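# Sort pins against master using bench comparator

## Task

Gauge each pin against the black-banded master pin on the bench comparator. A pin undersized relative to the master by more than 0.005 mm goes into the reject tray; every other pin goes into the job tray. The master must end up in neither tray and not on either tray's rim. A comparator reading only counts when the pin sits on the anvil with its side touching the backstop rod, the comparator tip rests on the pin, and neither the pin nor the lifting lever is being held. Everything must stay in place on its own, since results kept there only by the robot do not count. At the end both grippers must release and move away.

## Robot and tools

Robot and frame. Two arms, left_arm and right_arm, face each other across the table; left_arm's base is on the +y side. The names do not match image sides. All poses share one scene frame: origin at table centre, +z up, table surface at z = +0.020 m. Each gripper's fingers extend along its own +x axis and close along its y axis. The reported end_effector_position is the midpoint between the finger pads, roughly 3 to 4 cm short of the fingertips. Reported hand positions can be slightly off, more so at long reach. Joint ranges (rad), base to hand: waist -3.054 to 3.054, shoulder 0.000 to 3.142, elbow 0.000 to 2.356, wrist pitch -1.571 to 1.571, wrist yaw -1.571 to 1.571, wrist roll -3.142 to 3.142.

The row format (used by both motion tools). A row is 16 plain numbers: left_arm's x, y, z, qw, qx, qy, qz, opening, followed by the same eight for right_arm. Both arms always appear, even if only one should move. x, y, z are an absolute target position in metres and qw, qx, qy, qz an absolute target orientation (w first), both in the scene frame, so each is a pose. Opening runs from -1 to 1: +1 is fully open (0.088 m), empty fingers close at about -0.80, and values below that change nothing. Closing fully takes at least about 0.5 s. To hold an orientation steady, repeat the same quaternion every row rather than copying the drifting reported one. For an arm that should stay put, resend its last reported pose and the opening it should keep.

execute_actions, argument actions: a list of actions; each action is a list of up to 15 rows, each row lasting one control step of 1/30 s. A short action repeats its final row to fill 15 steps (0.5 s). Per step, the commanded pose is clipped to within 70 mm and 16 degrees of the measured pose, so far targets need several actions; afterwards the arm goes no further than its last clipped pose. An action is rejected for both arms if any target lies more than 0.6 m from that gripper's current position along any of its own axes; if the first action fails this against the latest state, or any action is malformed, nothing in the call runs. An empty list just returns the current state and images.

move, arguments target (one 16-number row, absolute poses as above), speed (m/s, 0.002 to 0.5, default 0.25; turning capped at twice that in rad/s) and blocking. Each gripper follows a straight line to its pose; both paths finish together, lasting 0.5 to 10 s, and stop short if longer is needed. Rotation takes the shorter direction. Paths ignore obstacles and the other arm. Grippers lag, wander and may overshoot speed, especially near full extension. Openings are applied at the start. Faster contact and targets set deeper past contact mean harder pushes. With blocking=false the result comes after 0.5 s while motion continues; until a result shows it ended, other motion calls are refused, so use wait or stop. The result adds a move: line with the ending (done, off_target, moving, held, fault), any limits (paced = pose clipped; held = some steps blocked, after which the arm may speed up a lot), and each gripper's distance to its pose.

wait, argument seconds (0 to 10): lets time pass with the last commands held; returns early if a running move ends. stop: no arguments; brakes a running move, needing stopping room; fingers keep moving. zoom_image, arguments camera (cam_head_left, cam_head_right, cam_left_wrist, cam_right_wrist) and region [x0, y0, x1, y1] in pixels of that camera's latest 504x504 image, top-left origin, at most 504 by 504. show_instructions: no arguments; shows the reference image pages (an instrument sheet). finished_scene, argument scene: the number of the scene being ended; irreversible, and the goal must already hold stably.

Reading results. The state line gives each gripper's position, quaternion and velocities. Hand target lines show where the controller is steering each hand. pose unreachable means a clearance check altered or blocked that arm's command. Step readings list positions at some steps; HELD marks steps where an arm's command was held back. grip_measured is the finger opening on the command scale (last joint value gives metres); it can be off by about 1 mm and reads up to 0.061 narrower when squeezing hard. To grip, command roughly 0.07 below grip_measured; less for a lighter hold. Parts under about 3 mm wide get proportionally less force. grip_effort_n is motor effort (negative closes, positive opens), capped near 83 N, biased and noisy, and n/a at start. Camera calibration (intrinsics, distortion, world-to-camera transforms) is provided and may be slightly off; results note cameras whose numbers changed.

Cautions. Friction can leave the hand short of target or tilted, and tiny moves may not happen; check and correct after each move. Parts may occasionally be tugged or nudged. Never drop or knock anything off the table. Keep the arms from striking or pressing on each other. Contact reaching a joint load limit (waist 18, shoulder 22.3, elbow 22.2, wrist pitch 5.86, wrist yaw 5.84, wrist roll 5.48 N m, held weight included) freezes that arm for 10 s. Holding loads heats motors: MOTOR HOT appears from 50 °C, and at 95 °C an OVER-TEMPERATURE FAULT holds the arm, which may go limp if it does not cool. Avoid slams, slips and hard pushes; move smoothly and briskly.

Each tool is called as a command line: name --argument value for each argument, lists and objects as JSON in quotes; but a table of rows of numbers goes row by row, as --pt "numbers of a row", without its own name.

Reference images:

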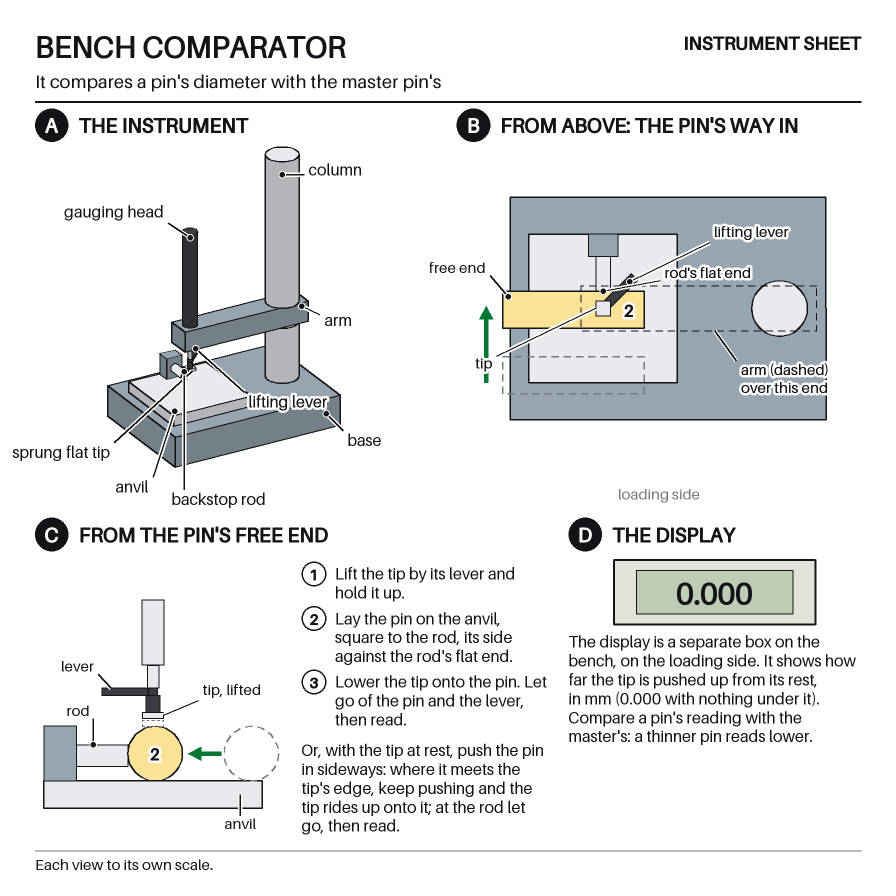

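## Session

execute_actions --actions '[]'

Scene clock: 0.00 s.
left_arm: end_effector_position=(+0.2295, +0.3877, +0.1986) grip_measured=+0.984 grip_effort_n=n/a end_effector_quat_wxyz=(+0.851, -0.005, +0.524, -0.046) end_effector_velocity=(-0.005, +0.002, +0.000) end_effector_angular_velocity=(+0.008, +0.015, +0.007) | right_arm: end_effector_position=(+0.2002, -0.3626, +0.2663) grip_measured=+0.985 grip_effort_n=n/a end_effector_quat_wxyz=(+0.333, -0.439, +0.205, +0.809) end_effector_velocity=(-0.005, -0.002, +0.001) end_effector_angular_velocity=(-0.019, +0.020, -0.002)
Joint positions: left_arm=[ 1.536  1.835  1.482 -0.749 -0.059 -0.241  0.087] | right_arm=[-1.498  1.721  1.464 -1.551 -0.513 -1.955  0.087]
Joint velocities: left_arm=[-0.002 -0.007 -0.002 -0.022 -0.007 -0.007 -0.   ] | right_arm=[ 0.002 -0.002 -0.002 -0.022  0.007  0.007 -0.   ]
Motor temperatures (°C, as the motors report them): left_arm=[28 27 28 28 29 28] | right_arm=[27 27 27 27 30 29]
Heat: left arm: hottest wrist yaw 29 °C (+0.0 °C/min); right arm: hottest wrist yaw 30 °C (+0.0 °C/min).
Hand target (left_arm): +0.229, +0.388, +0.199; +0.851, -0.005, +0.524, -0.046
Hand target (right_arm): +0.200, -0.363, +0.266; +0.333, -0.439, +0.205, +0.809

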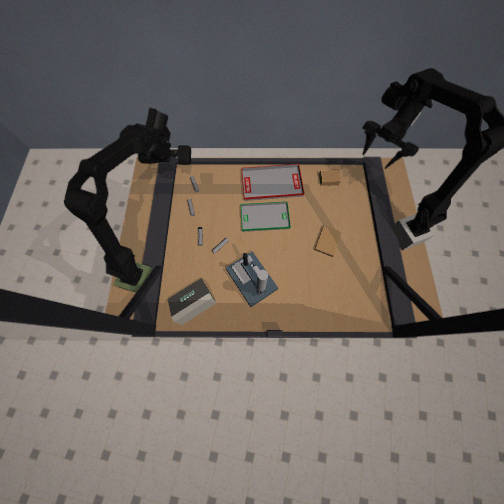

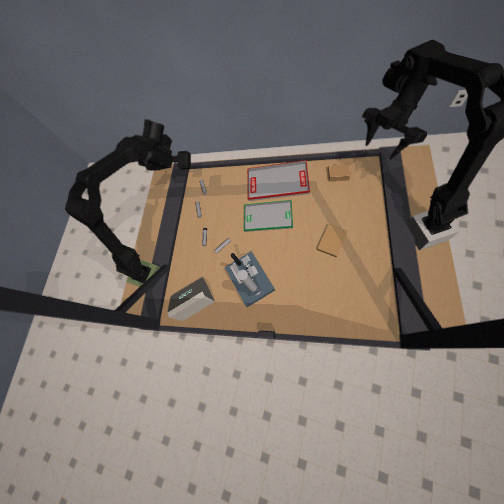

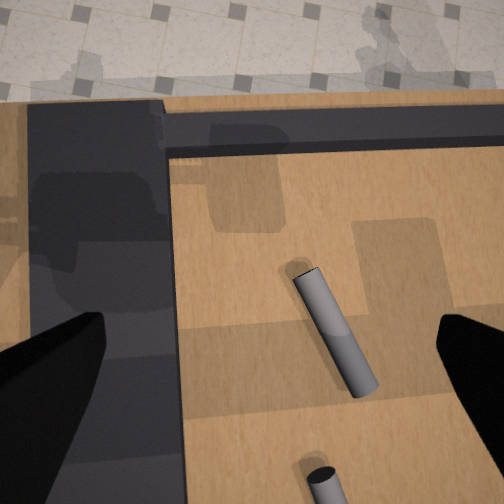

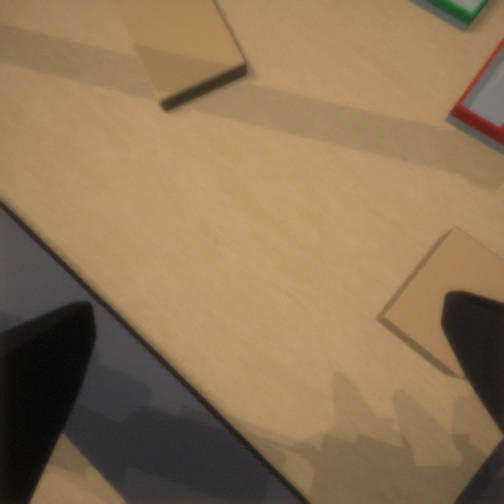

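zoom_image --camera "cam_head_left" --region '[130, 150, 350, 340]'

zoom_image --camera "cam_head_right" --region '[160, 220, 290, 330]'

Region (130, 150, 350, 340) of cam_head_left's 504x504 image, scaled by 2.291, with more detail than that image has; it fills the top 435 rows of this view, and the rest is white.

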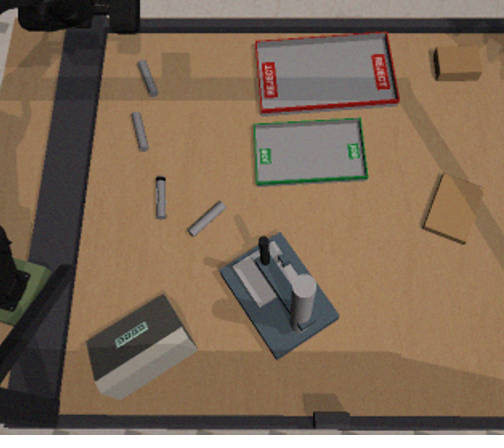

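Region (160, 220, 290, 330) of cam_head_right's 504x504 image, scaled by 3.877, with more detail than that image has; it fills the top 426 rows of this view, and the rest is white.

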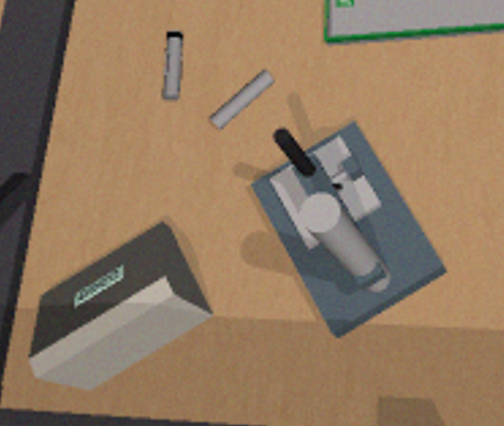

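move --target '[-0.2,0.1,0.33,0.707,0,0.707,0,1, 0.2002,-0.3626,0.2663,0.333,-0.439,0.205,0.809,1]'

Scene clock: 15.70 s.
left_arm: end_effector_position=(-0.1945, +0.1006, +0.3325) grip_measured=+0.984 grip_effort_n=-3.0 end_effector_quat_wxyz=(-0.705, +0.110, -0.691, +0.114) end_effector_velocity=(-0.004, -0.001, -0.000) end_effector_angular_velocity=(+0.002, +0.028, +0.012) | right_arm: end_effector_position=(+0.2002, -0.3626, +0.2663) grip_measured=+0.985 grip_effort_n=-3.0 end_effector_quat_wxyz=(+0.333, -0.439, +0.205, +0.809) end_effector_velocity=(+0.000, +0.003, +0.001) end_effector_angular_velocity=(+0.014, +0.010, -0.026)
Joint positions: left_arm=[ 0.26   2.014  2.338 -1.577 -0.024 -1.582  0.087] | right_arm=[-1.498  1.721  1.464 -1.551 -0.513 -1.955  0.087]
Joint velocities: left_arm=[-0.002  0.007  0.012 -0.007  0.022 -0.022 -0.   ] | right_arm=[-0.002 -0.002 -0.002  0.007 -0.022  0.022 -0.   ]
Motor temperatures (°C, as the motors report them): left_arm=[28 30 30 29 29 28] | right_arm=[27 29 29 27 30 29]
Heat: left arm: hottest shoulder 30 °C (+3.8 °C/min); right arm: hottest wrist yaw 30 °C (+0.0 °C/min).
Hand target (left_arm): -0.196, +0.098, +0.330; +0.702, -0.109, +0.695, -0.111
Hand target (right_arm): +0.200, -0.363, +0.266; +0.333, -0.439, +0.205, +0.809
Off the commanded pose (left_arm): 0.006 m, 18 deg; orientation clipped at the last step of the last action.
Off the commanded pose (right_arm): 0.000 m, 0 deg.
joint sent to its limit (left arm) — the command would take joint 4 (wrist pitch) past its lower limit, so that joint was sent only as far as its limit.
move: off_target (left_arm); limits=paced
camera_calibration (this result's frames):
cam_left_wrist: T_world_to_cam=[[0.000800938, -0.936854, 0.349719, -0.0175253], [-0.949823, 0.108675, 0.293302, -0.261421], [-0.312787, -0.332406, -0.889759, 0.348224], [0, 0, 0, 1]] pos_world=[-0.13937, 0.127743, 0.39264]

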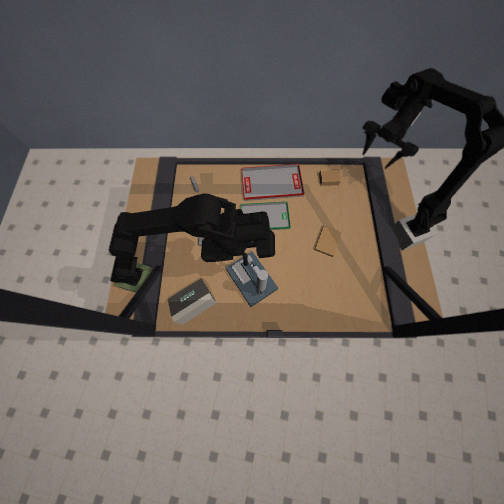

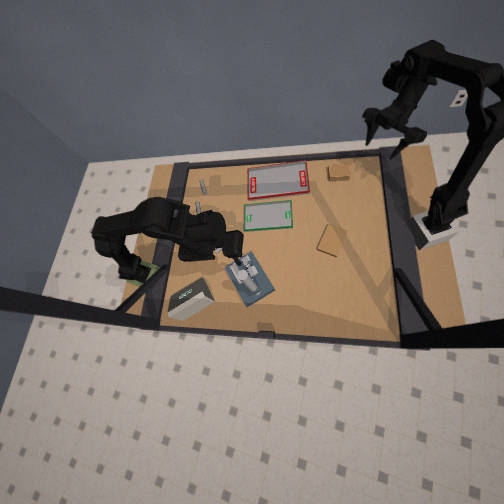

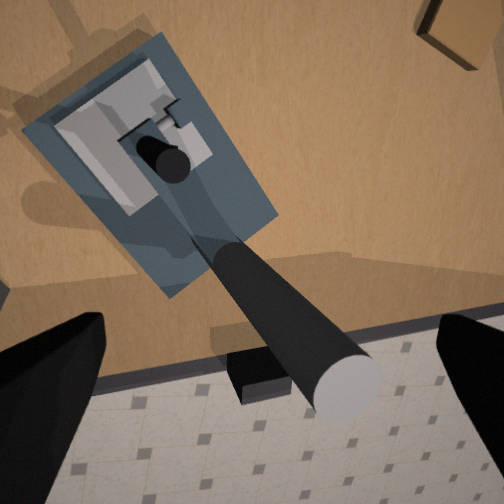

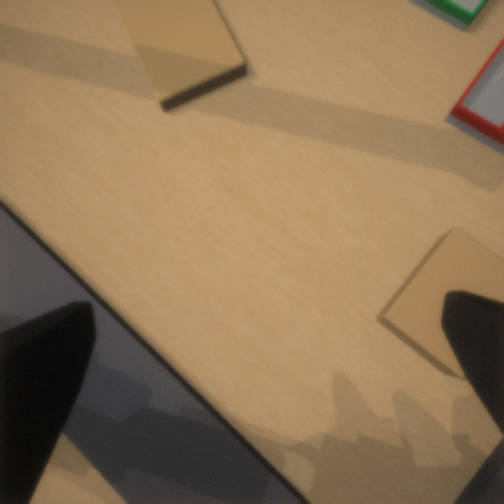

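move --target '[-0.0434,0.1905,0.15,0.658,0.2586,0.658,-0.2586,0.2, 0.2002,-0.3626,0.2663,0.333,-0.439,0.205,0.809,1]'

Scene clock: 27.50 s.
left_arm: end_effector_position=(-0.0461, +0.1891, +0.1583) grip_measured=+0.203 grip_effort_n=-18.8 end_effector_quat_wxyz=(+0.661, +0.249, +0.656, -0.267) end_effector_velocity=(+0.000, +0.004, -0.001) end_effector_angular_velocity=(+0.014, -0.002, -0.019) | right_arm: end_effector_position=(+0.2002, -0.3626, +0.2663) grip_measured=+0.985 grip_effort_n=-3.5 end_effector_quat_wxyz=(+0.333, -0.439, +0.205, +0.809) end_effector_velocity=(-0.001, +0.000, +0.002) end_effector_angular_velocity=(+0.013, +0.018, -0.019)
Joint positions: left_arm=[ 0.701  1.889  1.486 -1.145  0.013 -0.404  0.049] | right_arm=[-1.498  1.721  1.464 -1.551 -0.513 -1.955  0.087]
Joint velocities: left_arm=[ 0.002 -0.002 -0.007 -0.007 -0.007  0.022 -0.   ] | right_arm=[-0.007 -0.002 -0.002 -0.007 -0.022  0.007  0.   ]
Motor temperatures (°C, as the motors report them): left_arm=[28 32 30 29 29 28] | right_arm=[27 31 30 27 30 29]
Heat: left arm: hottest shoulder 32 °C (+6.5 °C/min); right arm: hottest shoulder 31 °C (+2.2 °C/min).
Hand target (left_arm): -0.045, +0.193, +0.151; +0.657, +0.256, +0.660, -0.260
Hand target (right_arm): +0.200, -0.363, +0.266; +0.333, -0.439, +0.205, +0.809
Off the commanded pose (left_arm): 0.009 m, 1 deg.
Off the commanded pose (right_arm): 0.000 m, 0 deg.
move: off_target (left_arm)
camera_calibration (this result's frames):
cam_left_wrist: T_world_to_cam=[[-0.671462, -0.7386, 0.0600769, 0.103523], [-0.689492, 0.652406, 0.314592, -0.173136], [-0.271552, 0.169814, -0.947324, 0.185117], [0, 0, 0, 1]] pos_world=[0.000405432, 0.157982, 0.223613]

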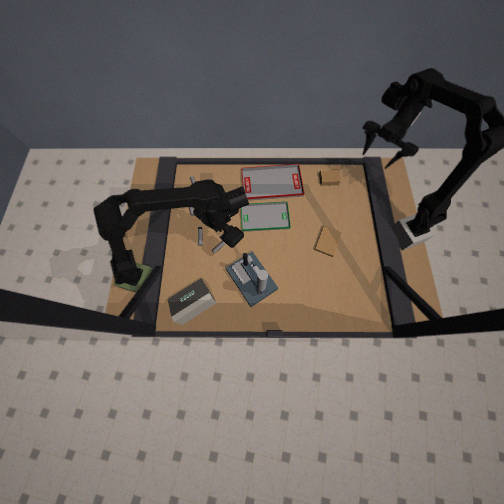

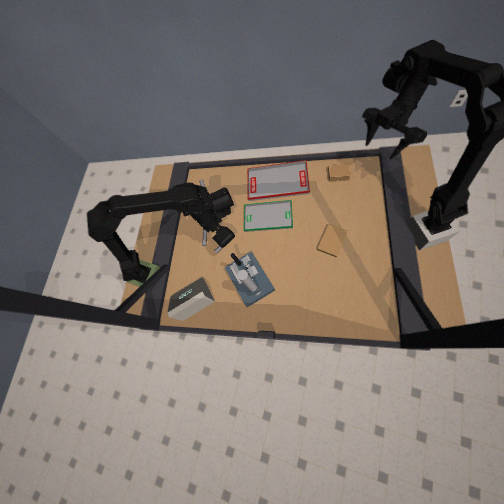

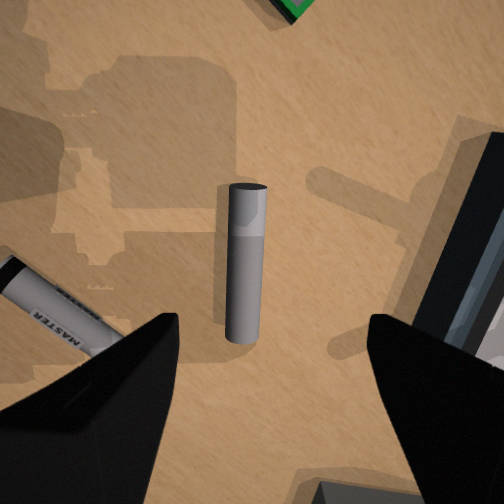

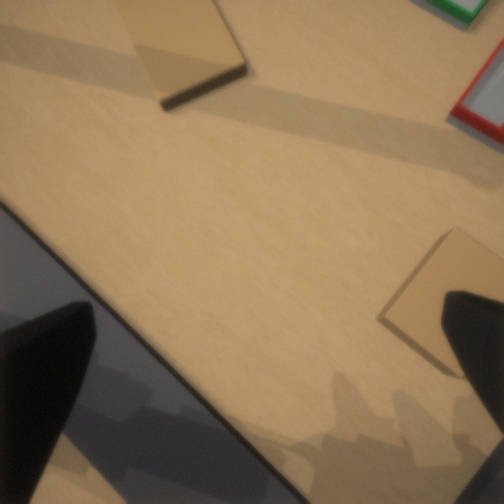

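move --target '[-0.034,0.190,0.07,0.658,0.2586,0.658,-0.2586,0.2, 0.2002,-0.3626,0.2663,0.333,-0.439,0.205,0.809,1]' --speed 0.1

Scene clock: 36.10 s.
left_arm: end_effector_position=(-0.0344, +0.1857, +0.0777) grip_measured=+0.203 grip_effort_n=-18.8 end_effector_quat_wxyz=(+0.662, +0.252, +0.654, -0.266) end_effector_velocity=(+0.000, -0.000, -0.003) end_effector_angular_velocity=(+0.005, -0.006, -0.010) | right_arm: end_effector_position=(+0.2002, -0.3626, +0.2663) grip_measured=+0.985 grip_effort_n=-3.5 end_effector_quat_wxyz=(+0.333, -0.439, +0.205, +0.809) end_effector_velocity=(-0.002, -0.000, +0.001) end_effector_angular_velocity=(+0.001, +0.012, -0.010)
Joint positions: left_arm=[ 0.724  2.01   1.32  -0.858  0.006 -0.378  0.049] | right_arm=[-1.498  1.721  1.464 -1.551 -0.513 -1.955  0.087]
Joint velocities: left_arm=[-0.002  0.007 -0.002  0.007 -0.007  0.007 -0.   ] | right_arm=[-0.002 -0.002 -0.002 -0.007 -0.007  0.007 -0.   ]
Motor temperatures (°C, as the motors report them): left_arm=[28 32 30 29 29 28] | right_arm=[27 31 30 27 30 29]
Heat: left arm: hottest shoulder 32 °C (+5.0 °C/min); right arm: hottest shoulder 31 °C (+1.7 °C/min).
Hand target (left_arm): -0.034, +0.191, +0.070; +0.658, +0.258, +0.658, -0.259
Hand target (right_arm): +0.200, -0.363, +0.266; +0.333, -0.439, +0.205, +0.809
Off the commanded pose (left_arm): 0.009 m, 1 deg.
Off the commanded pose (right_arm): 0.000 m, 0 deg.
move: off_target (left_arm)
camera_calibration (this result's frames):
cam_left_wrist: T_world_to_cam=[[-0.673689, -0.737062, 0.0536825, 0.113877], [-0.689887, 0.653286, 0.311886, -0.137516], [-0.264949, 0.173079, -0.948602, 0.112271], [0, 0, 0, 1]] pos_world=[0.0115935, 0.15434, 0.143276]

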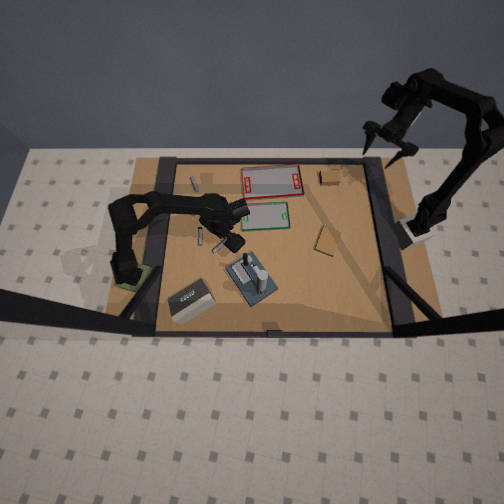

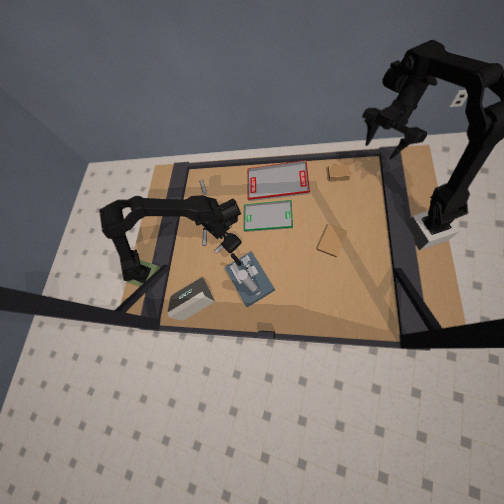

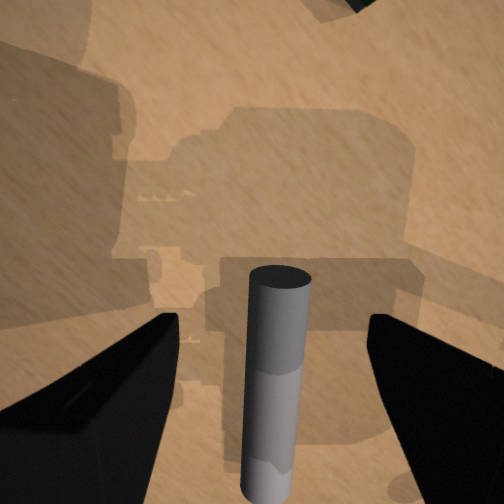

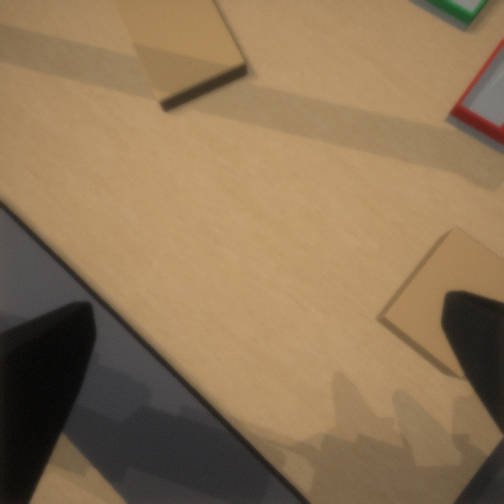

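move --target '[-0.034,0.190,0.054,0.658,0.2586,0.658,-0.2586,0.2, 0.2002,-0.3626,0.2663,0.333,-0.439,0.205,0.809,1]' --speed 0.05

move --target '[-0.034,0.190,0.054,0.658,0.2586,0.658,-0.2586,-0.6, 0.2002,-0.3626,0.2663,0.333,-0.439,0.205,0.809,1]' --speed 0.05

Scene clock: 40.00 s.
left_arm: end_effector_position=(-0.0339, +0.1851, +0.0614) grip_measured=+0.203 grip_effort_n=-18.8 end_effector_quat_wxyz=(+0.662, +0.252, +0.654, -0.266) end_effector_velocity=(-0.004, +0.004, +0.000) end_effector_angular_velocity=(+0.023, +0.003, +0.000) | right_arm: end_effector_position=(+0.2002, -0.3626, +0.2663) grip_measured=+0.985 grip_effort_n=-3.5 end_effector_quat_wxyz=(+0.333, -0.439, +0.205, +0.809) end_effector_velocity=(-0.002, -0.000, +0.001) end_effector_angular_velocity=(+0.018, -0.004, +0.027)
Joint positions: left_arm=[ 0.724  2.041  1.295 -0.802  0.005 -0.378  0.049] | right_arm=[-1.498  1.721  1.464 -1.551 -0.513 -1.955  0.087]
Joint velocities: left_arm=[-0.007 -0.002 -0.002 -0.022 -0.007 -0.007 -0.   ] | right_arm=[-0.002 -0.002 -0.002 -0.007 -0.007 -0.037 -0.   ]
Motor temperatures (°C, as the motors report them): left_arm=[28 32 30 29 29 28] | right_arm=[27 32 30 27 30 29]
Heat: left arm: hottest shoulder 32 °C (+4.5 °C/min); right arm: hottest shoulder 32 °C (+3.0 °C/min).
Hand target (left_arm): -0.034, +0.190, +0.054; +0.658, +0.259, +0.658, -0.259
Hand target (right_arm): +0.200, -0.363, +0.266; +0.333, -0.439, +0.205, +0.809
Off the commanded pose (left_arm): 0.009 m, 1 deg.
Off the commanded pose (right_arm): 0.000 m, 0 deg.
move: off_target (left_arm)
camera_calibration (this result's frames):
cam_left_wrist: T_world_to_cam=[[-0.673705, -0.737109, 0.0528334, 0.114621], [-0.690062, 0.653065, 0.311962, -0.131675], [-0.264454, 0.173712, -0.948625, 0.0969675], [0, 0, 0, 1]] pos_world=[0.0119998, 0.153636, 0.127008]

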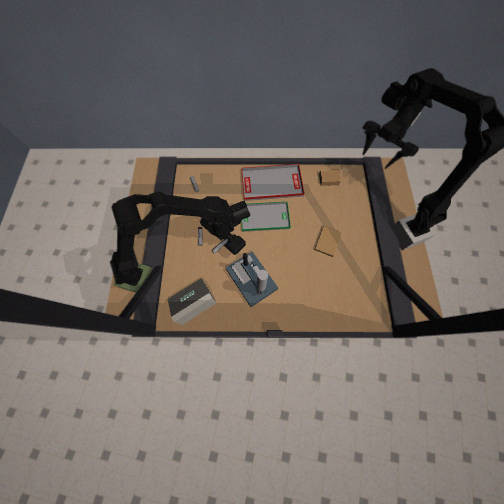

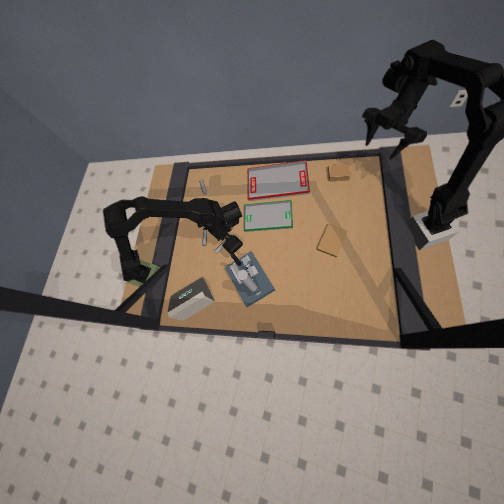

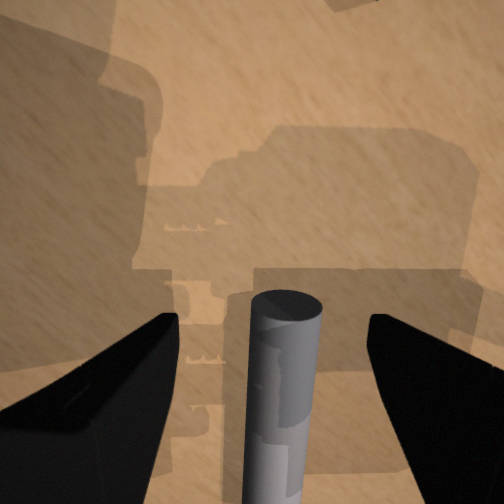

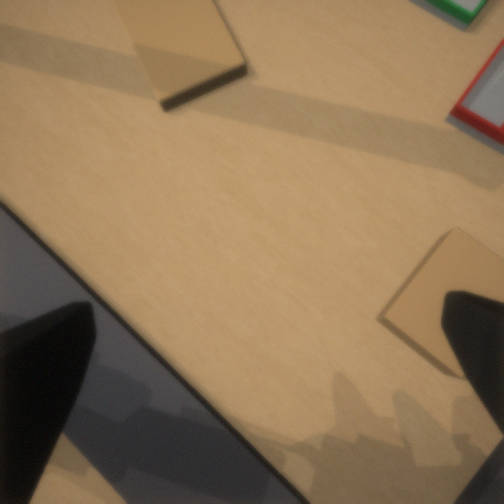

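Scene clock: 40.70 s.
left_arm: end_effector_position=(-0.0339, +0.1850, +0.0614) grip_measured=-0.520 grip_effort_n=-83.5 end_effector_quat_wxyz=(+0.662, +0.252, +0.653, -0.266) end_effector_velocity=(-0.001, +0.004, -0.001) end_effector_angular_velocity=(+0.014, -0.001, +0.020) | right_arm: end_effector_position=(+0.2002, -0.3626, +0.2663) grip_measured=+0.985 grip_effort_n=-3.5 end_effector_quat_wxyz=(+0.333, -0.439, +0.205, +0.809) end_effector_velocity=(+0.000, -0.002, -0.001) end_effector_angular_velocity=(+0.005, -0.018, +0.018)
Joint positions: left_arm=[ 0.724  2.041  1.295 -0.802  0.005 -0.378  0.014] | right_arm=[-1.498  1.721  1.464 -1.551 -0.513 -1.955  0.087]
Joint velocities: left_arm=[-0.002 -0.002 -0.007 -0.007 -0.007 -0.022 -0.   ] | right_arm=[-0.002 -0.007 -0.007  0.007  0.007 -0.022 -0.   ]
Motor temperatures (°C, as the motors report them): left_arm=[28 32 30 29 29 28] | right_arm=[27 32 30 27 30 29]
Heat: left arm: hottest shoulder 32 °C (+4.4 °C/min); right arm: hottest shoulder 32 °C (+2.9 °C/min).
Hand target (left_arm): -0.034, +0.190, +0.054; +0.658, +0.259, +0.658, -0.259
Hand target (right_arm): +0.200, -0.363, +0.266; +0.333, -0.439, +0.205, +0.809
Off the commanded pose (left_arm): 0.009 m, 1 deg.
Off the commanded pose (right_arm): 0.000 m, 0 deg.
move: off_target (left_arm)
camera_calibration (this result's frames):
cam_left_wrist: T_world_to_cam=[[-0.673714, -0.737091, 0.0529773, 0.114577], [-0.690113, 0.653172, 0.311624, -0.131603], [-0.264298, 0.173385, -0.948728, 0.0970639], [0, 0, 0, 1]] pos_world=[0.0120247, 0.153583, 0.127028]

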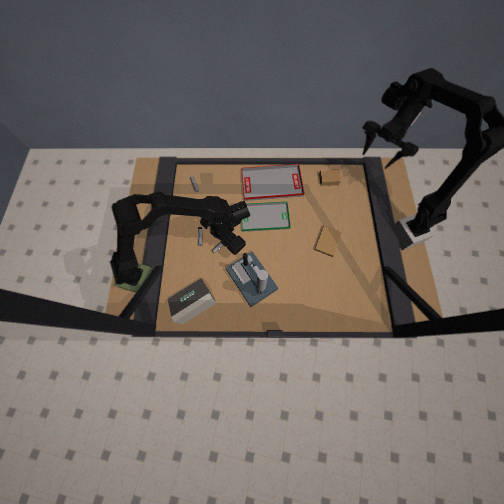

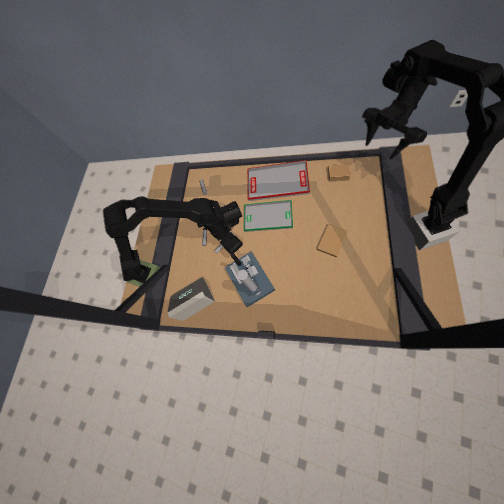

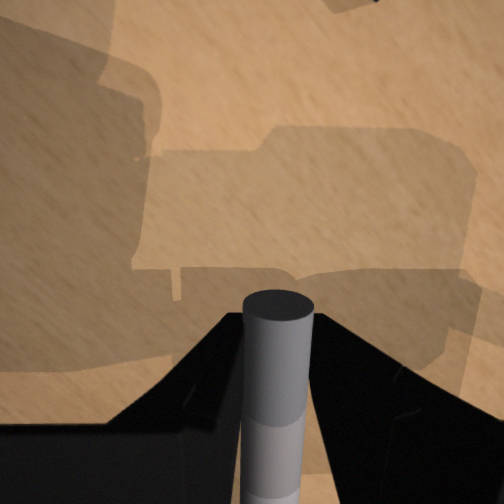

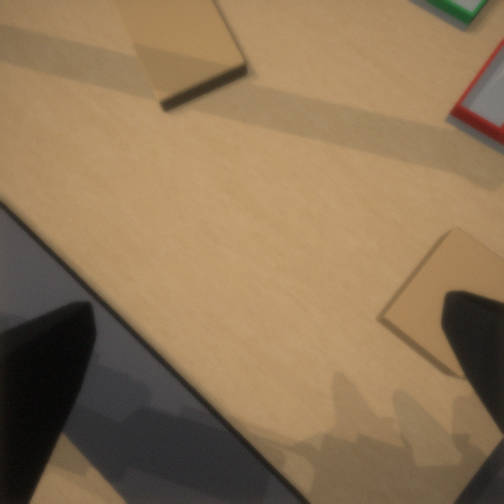

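move --target '[-0.034,0.190,0.15,0.658,0.2586,0.658,-0.2586,-0.6, 0.2002,-0.3626,0.2663,0.333,-0.439,0.205,0.809,1]' --speed 0.15

move --target '[-0.1428,0.1392,0.13,0.6767,-0.205,0.6767,0.205,-0.6, 0.2002,-0.3626,0.2663,0.333,-0.439,0.205,0.809,1]' --speed 0.15

Scene clock: 47.97 s.
left_arm: end_effector_position=(-0.0369, +0.1914, +0.1432) grip_measured=-0.520 grip_effort_n=-83.5 end_effector_quat_wxyz=(+0.652, +0.262, +0.664, -0.256) end_effector_velocity=(-0.000, +0.001, +0.004) end_effector_angular_velocity=(+0.010, -0.004, +0.005) | right_arm: end_effector_position=(+0.2002, -0.3626, +0.2663) grip_measured=+0.985 grip_effort_n=-3.5 end_effector_quat_wxyz=(+0.333, -0.439, +0.205, +0.809) end_effector_velocity=(-0.003, -0.002, +0.004) end_effector_angular_velocity=(+0.004, +0.011, -0.003)
Joint positions: left_arm=[ 0.724  1.94   1.494 -1.144  0.005 -0.378  0.014] | right_arm=[-1.498  1.721  1.464 -1.551 -0.513 -1.955  0.087]
Joint velocities: left_arm=[-0.002 -0.002  0.012 -0.022 -0.007 -0.007 -0.   ] | right_arm=[-0.007 -0.007  0.002 -0.022 -0.007 -0.007 -0.   ]
Motor temperatures (°C, as the motors report them): left_arm=[28 33 30 29 29 28] | right_arm=[27 32 31 27 30 29]
Heat: left arm: hottest shoulder 33 °C (+5.0 °C/min); right arm: hottest shoulder 32 °C (+2.5 °C/min).
Hand target (left_arm): -0.034, +0.190, +0.150; +0.658, +0.259, +0.658, -0.259
Hand target (right_arm): +0.200, -0.363, +0.266; +0.333, -0.439, +0.205, +0.809
Off the commanded pose (left_arm): 0.008 m, 1 deg.
Off the commanded pose (right_arm): 0.000 m, 0 deg.
move: done
camera_calibration (this result's frames):
cam_left_wrist: T_world_to_cam=[[-0.673209, -0.738531, 0.0369035, 0.115569], [-0.684103, 0.640987, 0.34805, -0.166001], [-0.2807, 0.209065, -0.936749, 0.16357], [0, 0, 0, 1]] pos_world=[0.0101546, 0.157559, 0.206736]

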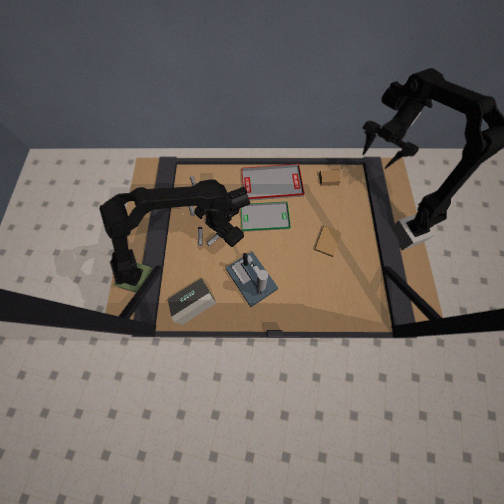

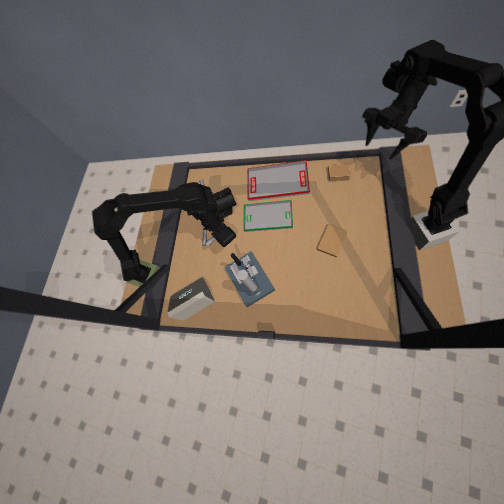

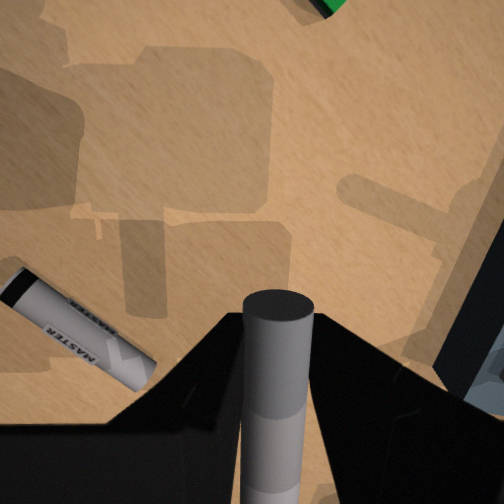

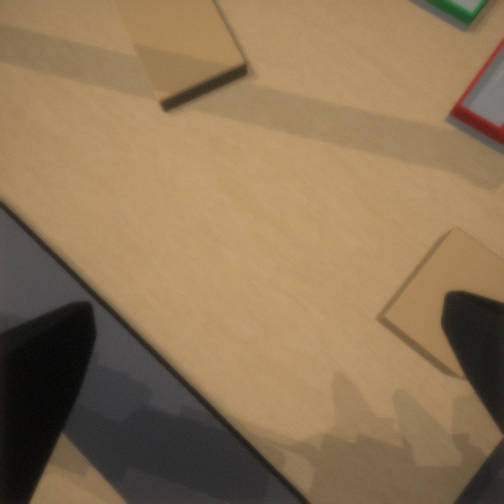

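Scene clock: 52.83 s.
left_arm: end_effector_position=(-0.1414, +0.1420, +0.1299) grip_measured=-0.520 grip_effort_n=-83.5 end_effector_quat_wxyz=(-0.677, +0.203, -0.677, -0.206) end_effector_velocity=(+0.000, -0.001, -0.001) end_effector_angular_velocity=(-0.001, -0.008, +0.020) | right_arm: end_effector_position=(+0.2002, -0.3626, +0.2663) grip_measured=+0.985 grip_effort_n=-3.0 end_effector_quat_wxyz=(+0.333, -0.439, +0.205, +0.809) end_effector_velocity=(-0.005, +0.000, +0.003) end_effector_angular_velocity=(+0.019, +0.021, +0.011)
Joint positions: left_arm=[ 0.409  2.008  1.537 -1.104  0.    -2.029  0.014] | right_arm=[-1.498  1.721  1.464 -1.551 -0.513 -1.955  0.087]
Joint velocities: left_arm=[-0.002  0.002 -0.002  0.007 -0.007 -0.022  0.   ] | right_arm=[-0.002 -0.002 -0.002 -0.022 -0.022 -0.022 -0.   ]
Motor temperatures (°C, as the motors report them): left_arm=[28 33 31 29 29 28] | right_arm=[27 33 31 27 30 29]
Heat: left arm: hottest shoulder 33 °C (+4.5 °C/min); right arm: hottest shoulder 33 °C (+3.4 °C/min).
Hand target (left_arm): -0.142, +0.139, +0.130; +0.678, -0.205, +0.675, +0.205
Hand target (right_arm): +0.200, -0.363, +0.266; +0.333, -0.439, +0.205, +0.809
Off the commanded pose (left_arm): 0.003 m, 0 deg.
Off the commanded pose (right_arm): 0.000 m, 0 deg.
move: done
camera_calibration (this result's frames):
cam_left_wrist: T_world_to_cam=[[0.561855, -0.826473, 0.0355124, 0.196485], [-0.787701, -0.521397, 0.328134, -0.0482576], [-0.252678, -0.212337, -0.943963, 0.196853], [0, 0, 0, 1]] pos_world=[-0.0986678, 0.179027, 0.19468]

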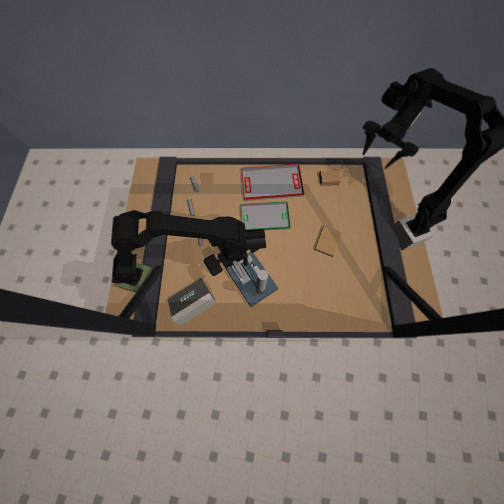

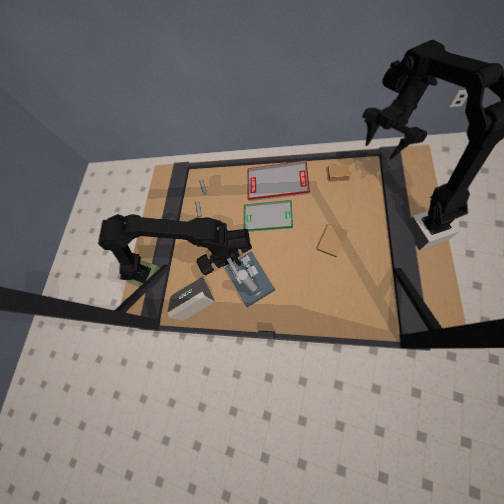

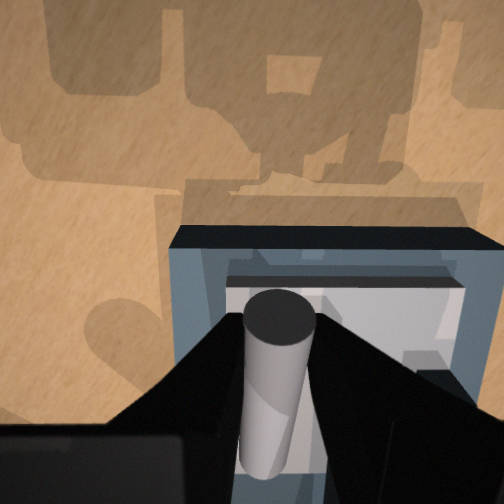

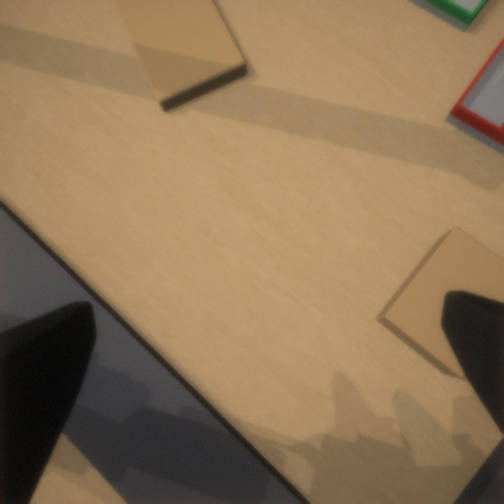

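move --target '[-0.1428,0.1392,0.088,0.6767,-0.205,0.6767,0.205,-0.6, 0.2002,-0.3626,0.2663,0.333,-0.439,0.205,0.809,1]' --speed 0.03

Scene clock: 56.90 s.
left_arm: end_effector_position=(-0.1402, +0.1364, +0.1013) grip_measured=-0.520 grip_effort_n=-83.5 end_effector_quat_wxyz=(-0.675, +0.216, -0.678, -0.196) end_effector_velocity=(-0.002, +0.003, +0.001) end_effector_angular_velocity=(+0.006, +0.008, -0.010) | right_arm: end_effector_position=(+0.2002, -0.3626, +0.2663) grip_measured=+0.985 grip_effort_n=-3.5 end_effector_quat_wxyz=(+0.333, -0.439, +0.205, +0.809) end_effector_velocity=(-0.005, -0.003, +0.002) end_effector_angular_velocity=(+0.000, +0.020, -0.003)
Joint positions: left_arm=[ 0.411  2.033  1.456 -0.966  0.    -2.033  0.014] | right_arm=[-1.498  1.721  1.464 -1.551 -0.513 -1.955  0.087]
Joint velocities: left_arm=[-0.002 -0.007 -0.007 -0.007  0.007  0.007  0.   ] | right_arm=[-0.007 -0.007 -0.007 -0.022 -0.007 -0.007 -0.   ]
Motor temperatures (°C, as the motors report them): left_arm=[28 34 31 29 29 28] | right_arm=[27 33 31 27 30 29]
Heat: left arm: hottest shoulder 34 °C (+5.3 °C/min); right arm: hottest shoulder 33 °C (+3.2 °C/min).
Hand target (left_arm): -0.143, +0.140, +0.088; +0.677, -0.205, +0.677, +0.205
Hand target (right_arm): +0.200, -0.363, +0.266; +0.333, -0.439, +0.205, +0.809
Off the commanded pose (left_arm): 0.014 m, 2 deg.
Off the commanded pose (right_arm): 0.000 m, 0 deg.
move: off_target (left_arm)
camera_calibration (this result's frames):
cam_left_wrist: T_world_to_cam=[[0.565407, -0.822284, 0.0645298, 0.189235], [-0.786839, -0.514257, 0.341211, -0.0429749], [-0.247387, -0.243697, -0.937769, 0.173371], [0, 0, 0, 1]] pos_world=[-0.0979193, 0.175755, 0.165034]

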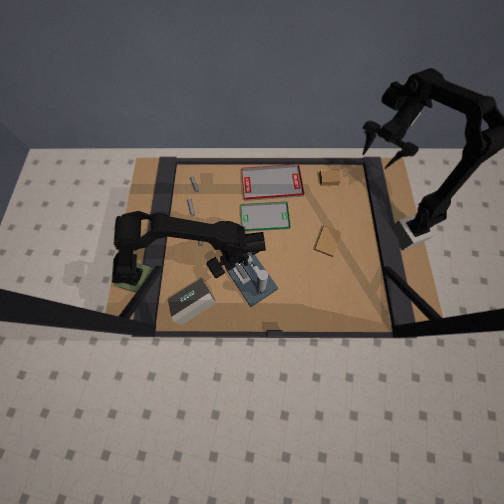

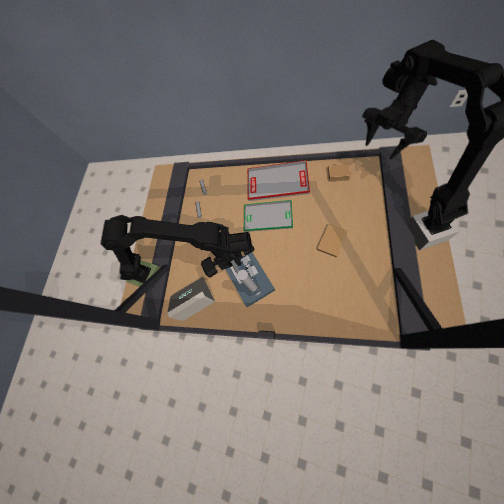

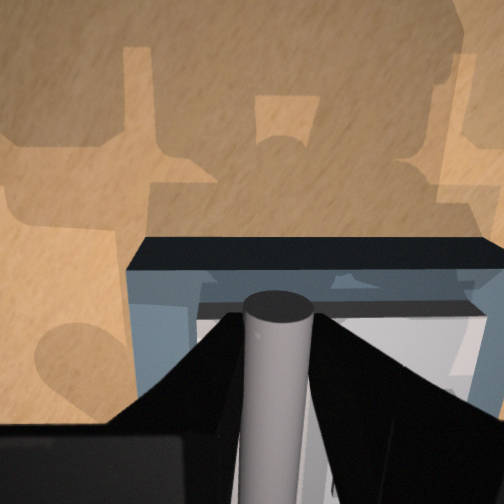

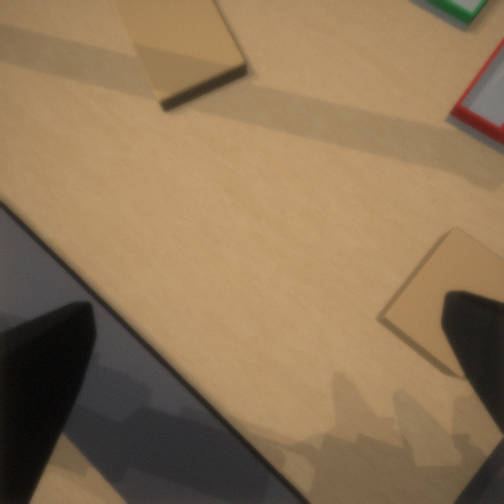

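move --target '[-0.126,0.1158,0.096,0.6767,-0.205,0.6767,0.205,-0.6, 0.2002,-0.3626,0.2663,0.333,-0.439,0.205,0.809,1]' --speed 0.02

zoom_image --camera "cam_head_left" --region '[160, 230, 290, 330]'

Scene clock: 62.00 s.
left_arm: end_effector_position=(-0.1286, +0.1189, +0.1027) grip_measured=-0.520 grip_effort_n=-83.5 end_effector_quat_wxyz=(-0.676, +0.206, -0.678, -0.201) end_effector_velocity=(+0.002, +0.002, +0.000) end_effector_angular_velocity=(+0.018, -0.005, +0.010) | right_arm: end_effector_position=(+0.2002, -0.3626, +0.2663) grip_measured=+0.985 grip_effort_n=-3.0 end_effector_quat_wxyz=(+0.333, -0.439, +0.205, +0.809) end_effector_velocity=(-0.005, +0.004, +0.002) end_effector_angular_velocity=(+0.030, +0.023, +0.000)
Joint positions: left_arm=[ 0.434  2.118  1.593 -1.038  0.002 -2.001  0.014] | right_arm=[-1.498  1.721  1.464 -1.551 -0.513 -1.955  0.087]
Joint velocities: left_arm=[ 0.002  0.007  0.012 -0.022 -0.007 -0.007  0.   ] | right_arm=[ 0.002 -0.002 -0.007 -0.007 -0.037 -0.007 -0.   ]
Motor temperatures (°C, as the motors report them): left_arm=[28 33 31 29 29 28] | right_arm=[27 33 31 27 30 29]
Heat: left arm: hottest shoulder 33 °C (+4.1 °C/min); right arm: hottest shoulder 33 °C (+3.0 °C/min).
Hand target (left_arm): -0.126, +0.116, +0.096; +0.677, -0.205, +0.677, +0.205
Hand target (right_arm): +0.200, -0.363, +0.266; +0.333, -0.439, +0.205, +0.809
Off the commanded pose (left_arm): 0.008 m, 0 deg.
Off the commanded pose (right_arm): 0.000 m, 0 deg.
move: done
camera_calibration (this result's frames):
cam_left_wrist: T_world_to_cam=[[0.558679, -0.828164, 0.0449834, 0.170027], [-0.789831, -0.514702, 0.33354, -0.0428648], [-0.253073, -0.221871, -0.941662, 0.170383], [0, 0, 0, 1]] pos_world=[-0.0857274, 0.156551, 0.167092]

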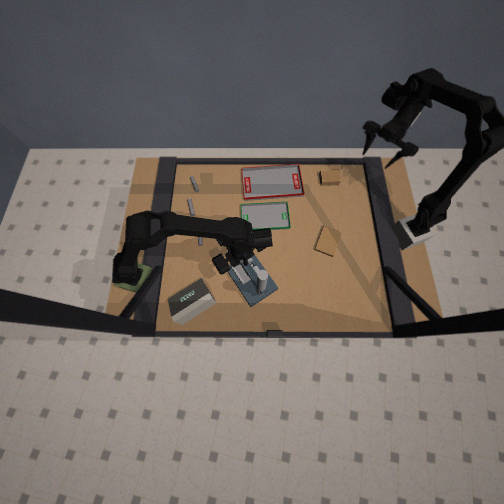

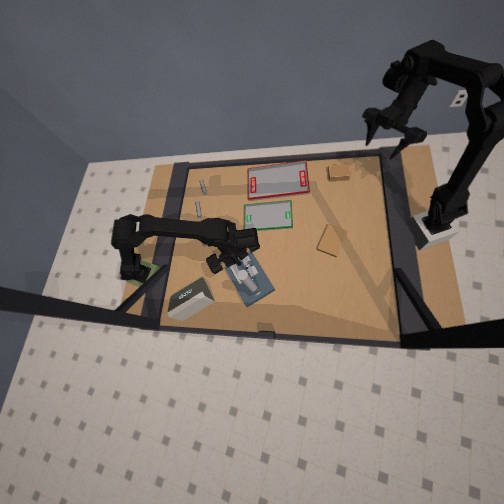

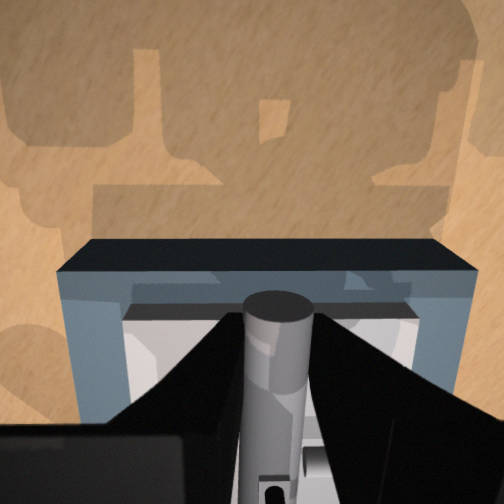

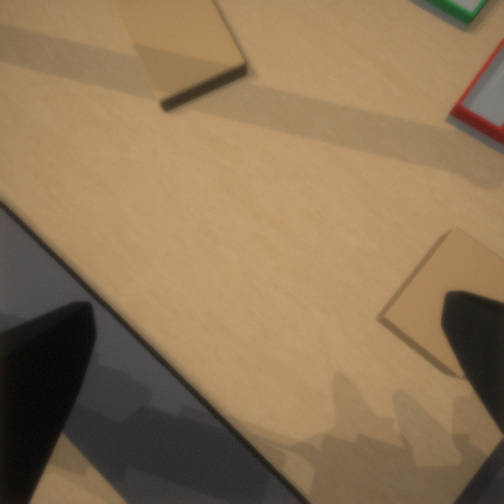

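Region (160, 230, 290, 330) of cam_head_left's 504x504 image, scaled by 3.877, with more detail than that image has; it fills the top 388 rows of this view, and the rest is white.

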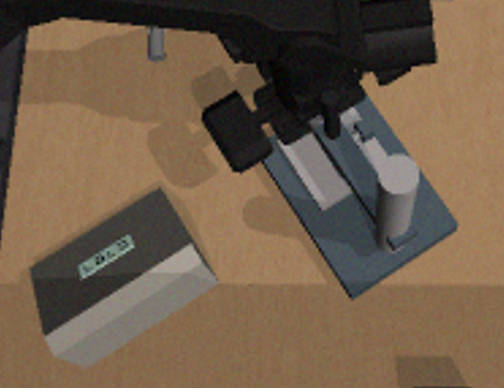

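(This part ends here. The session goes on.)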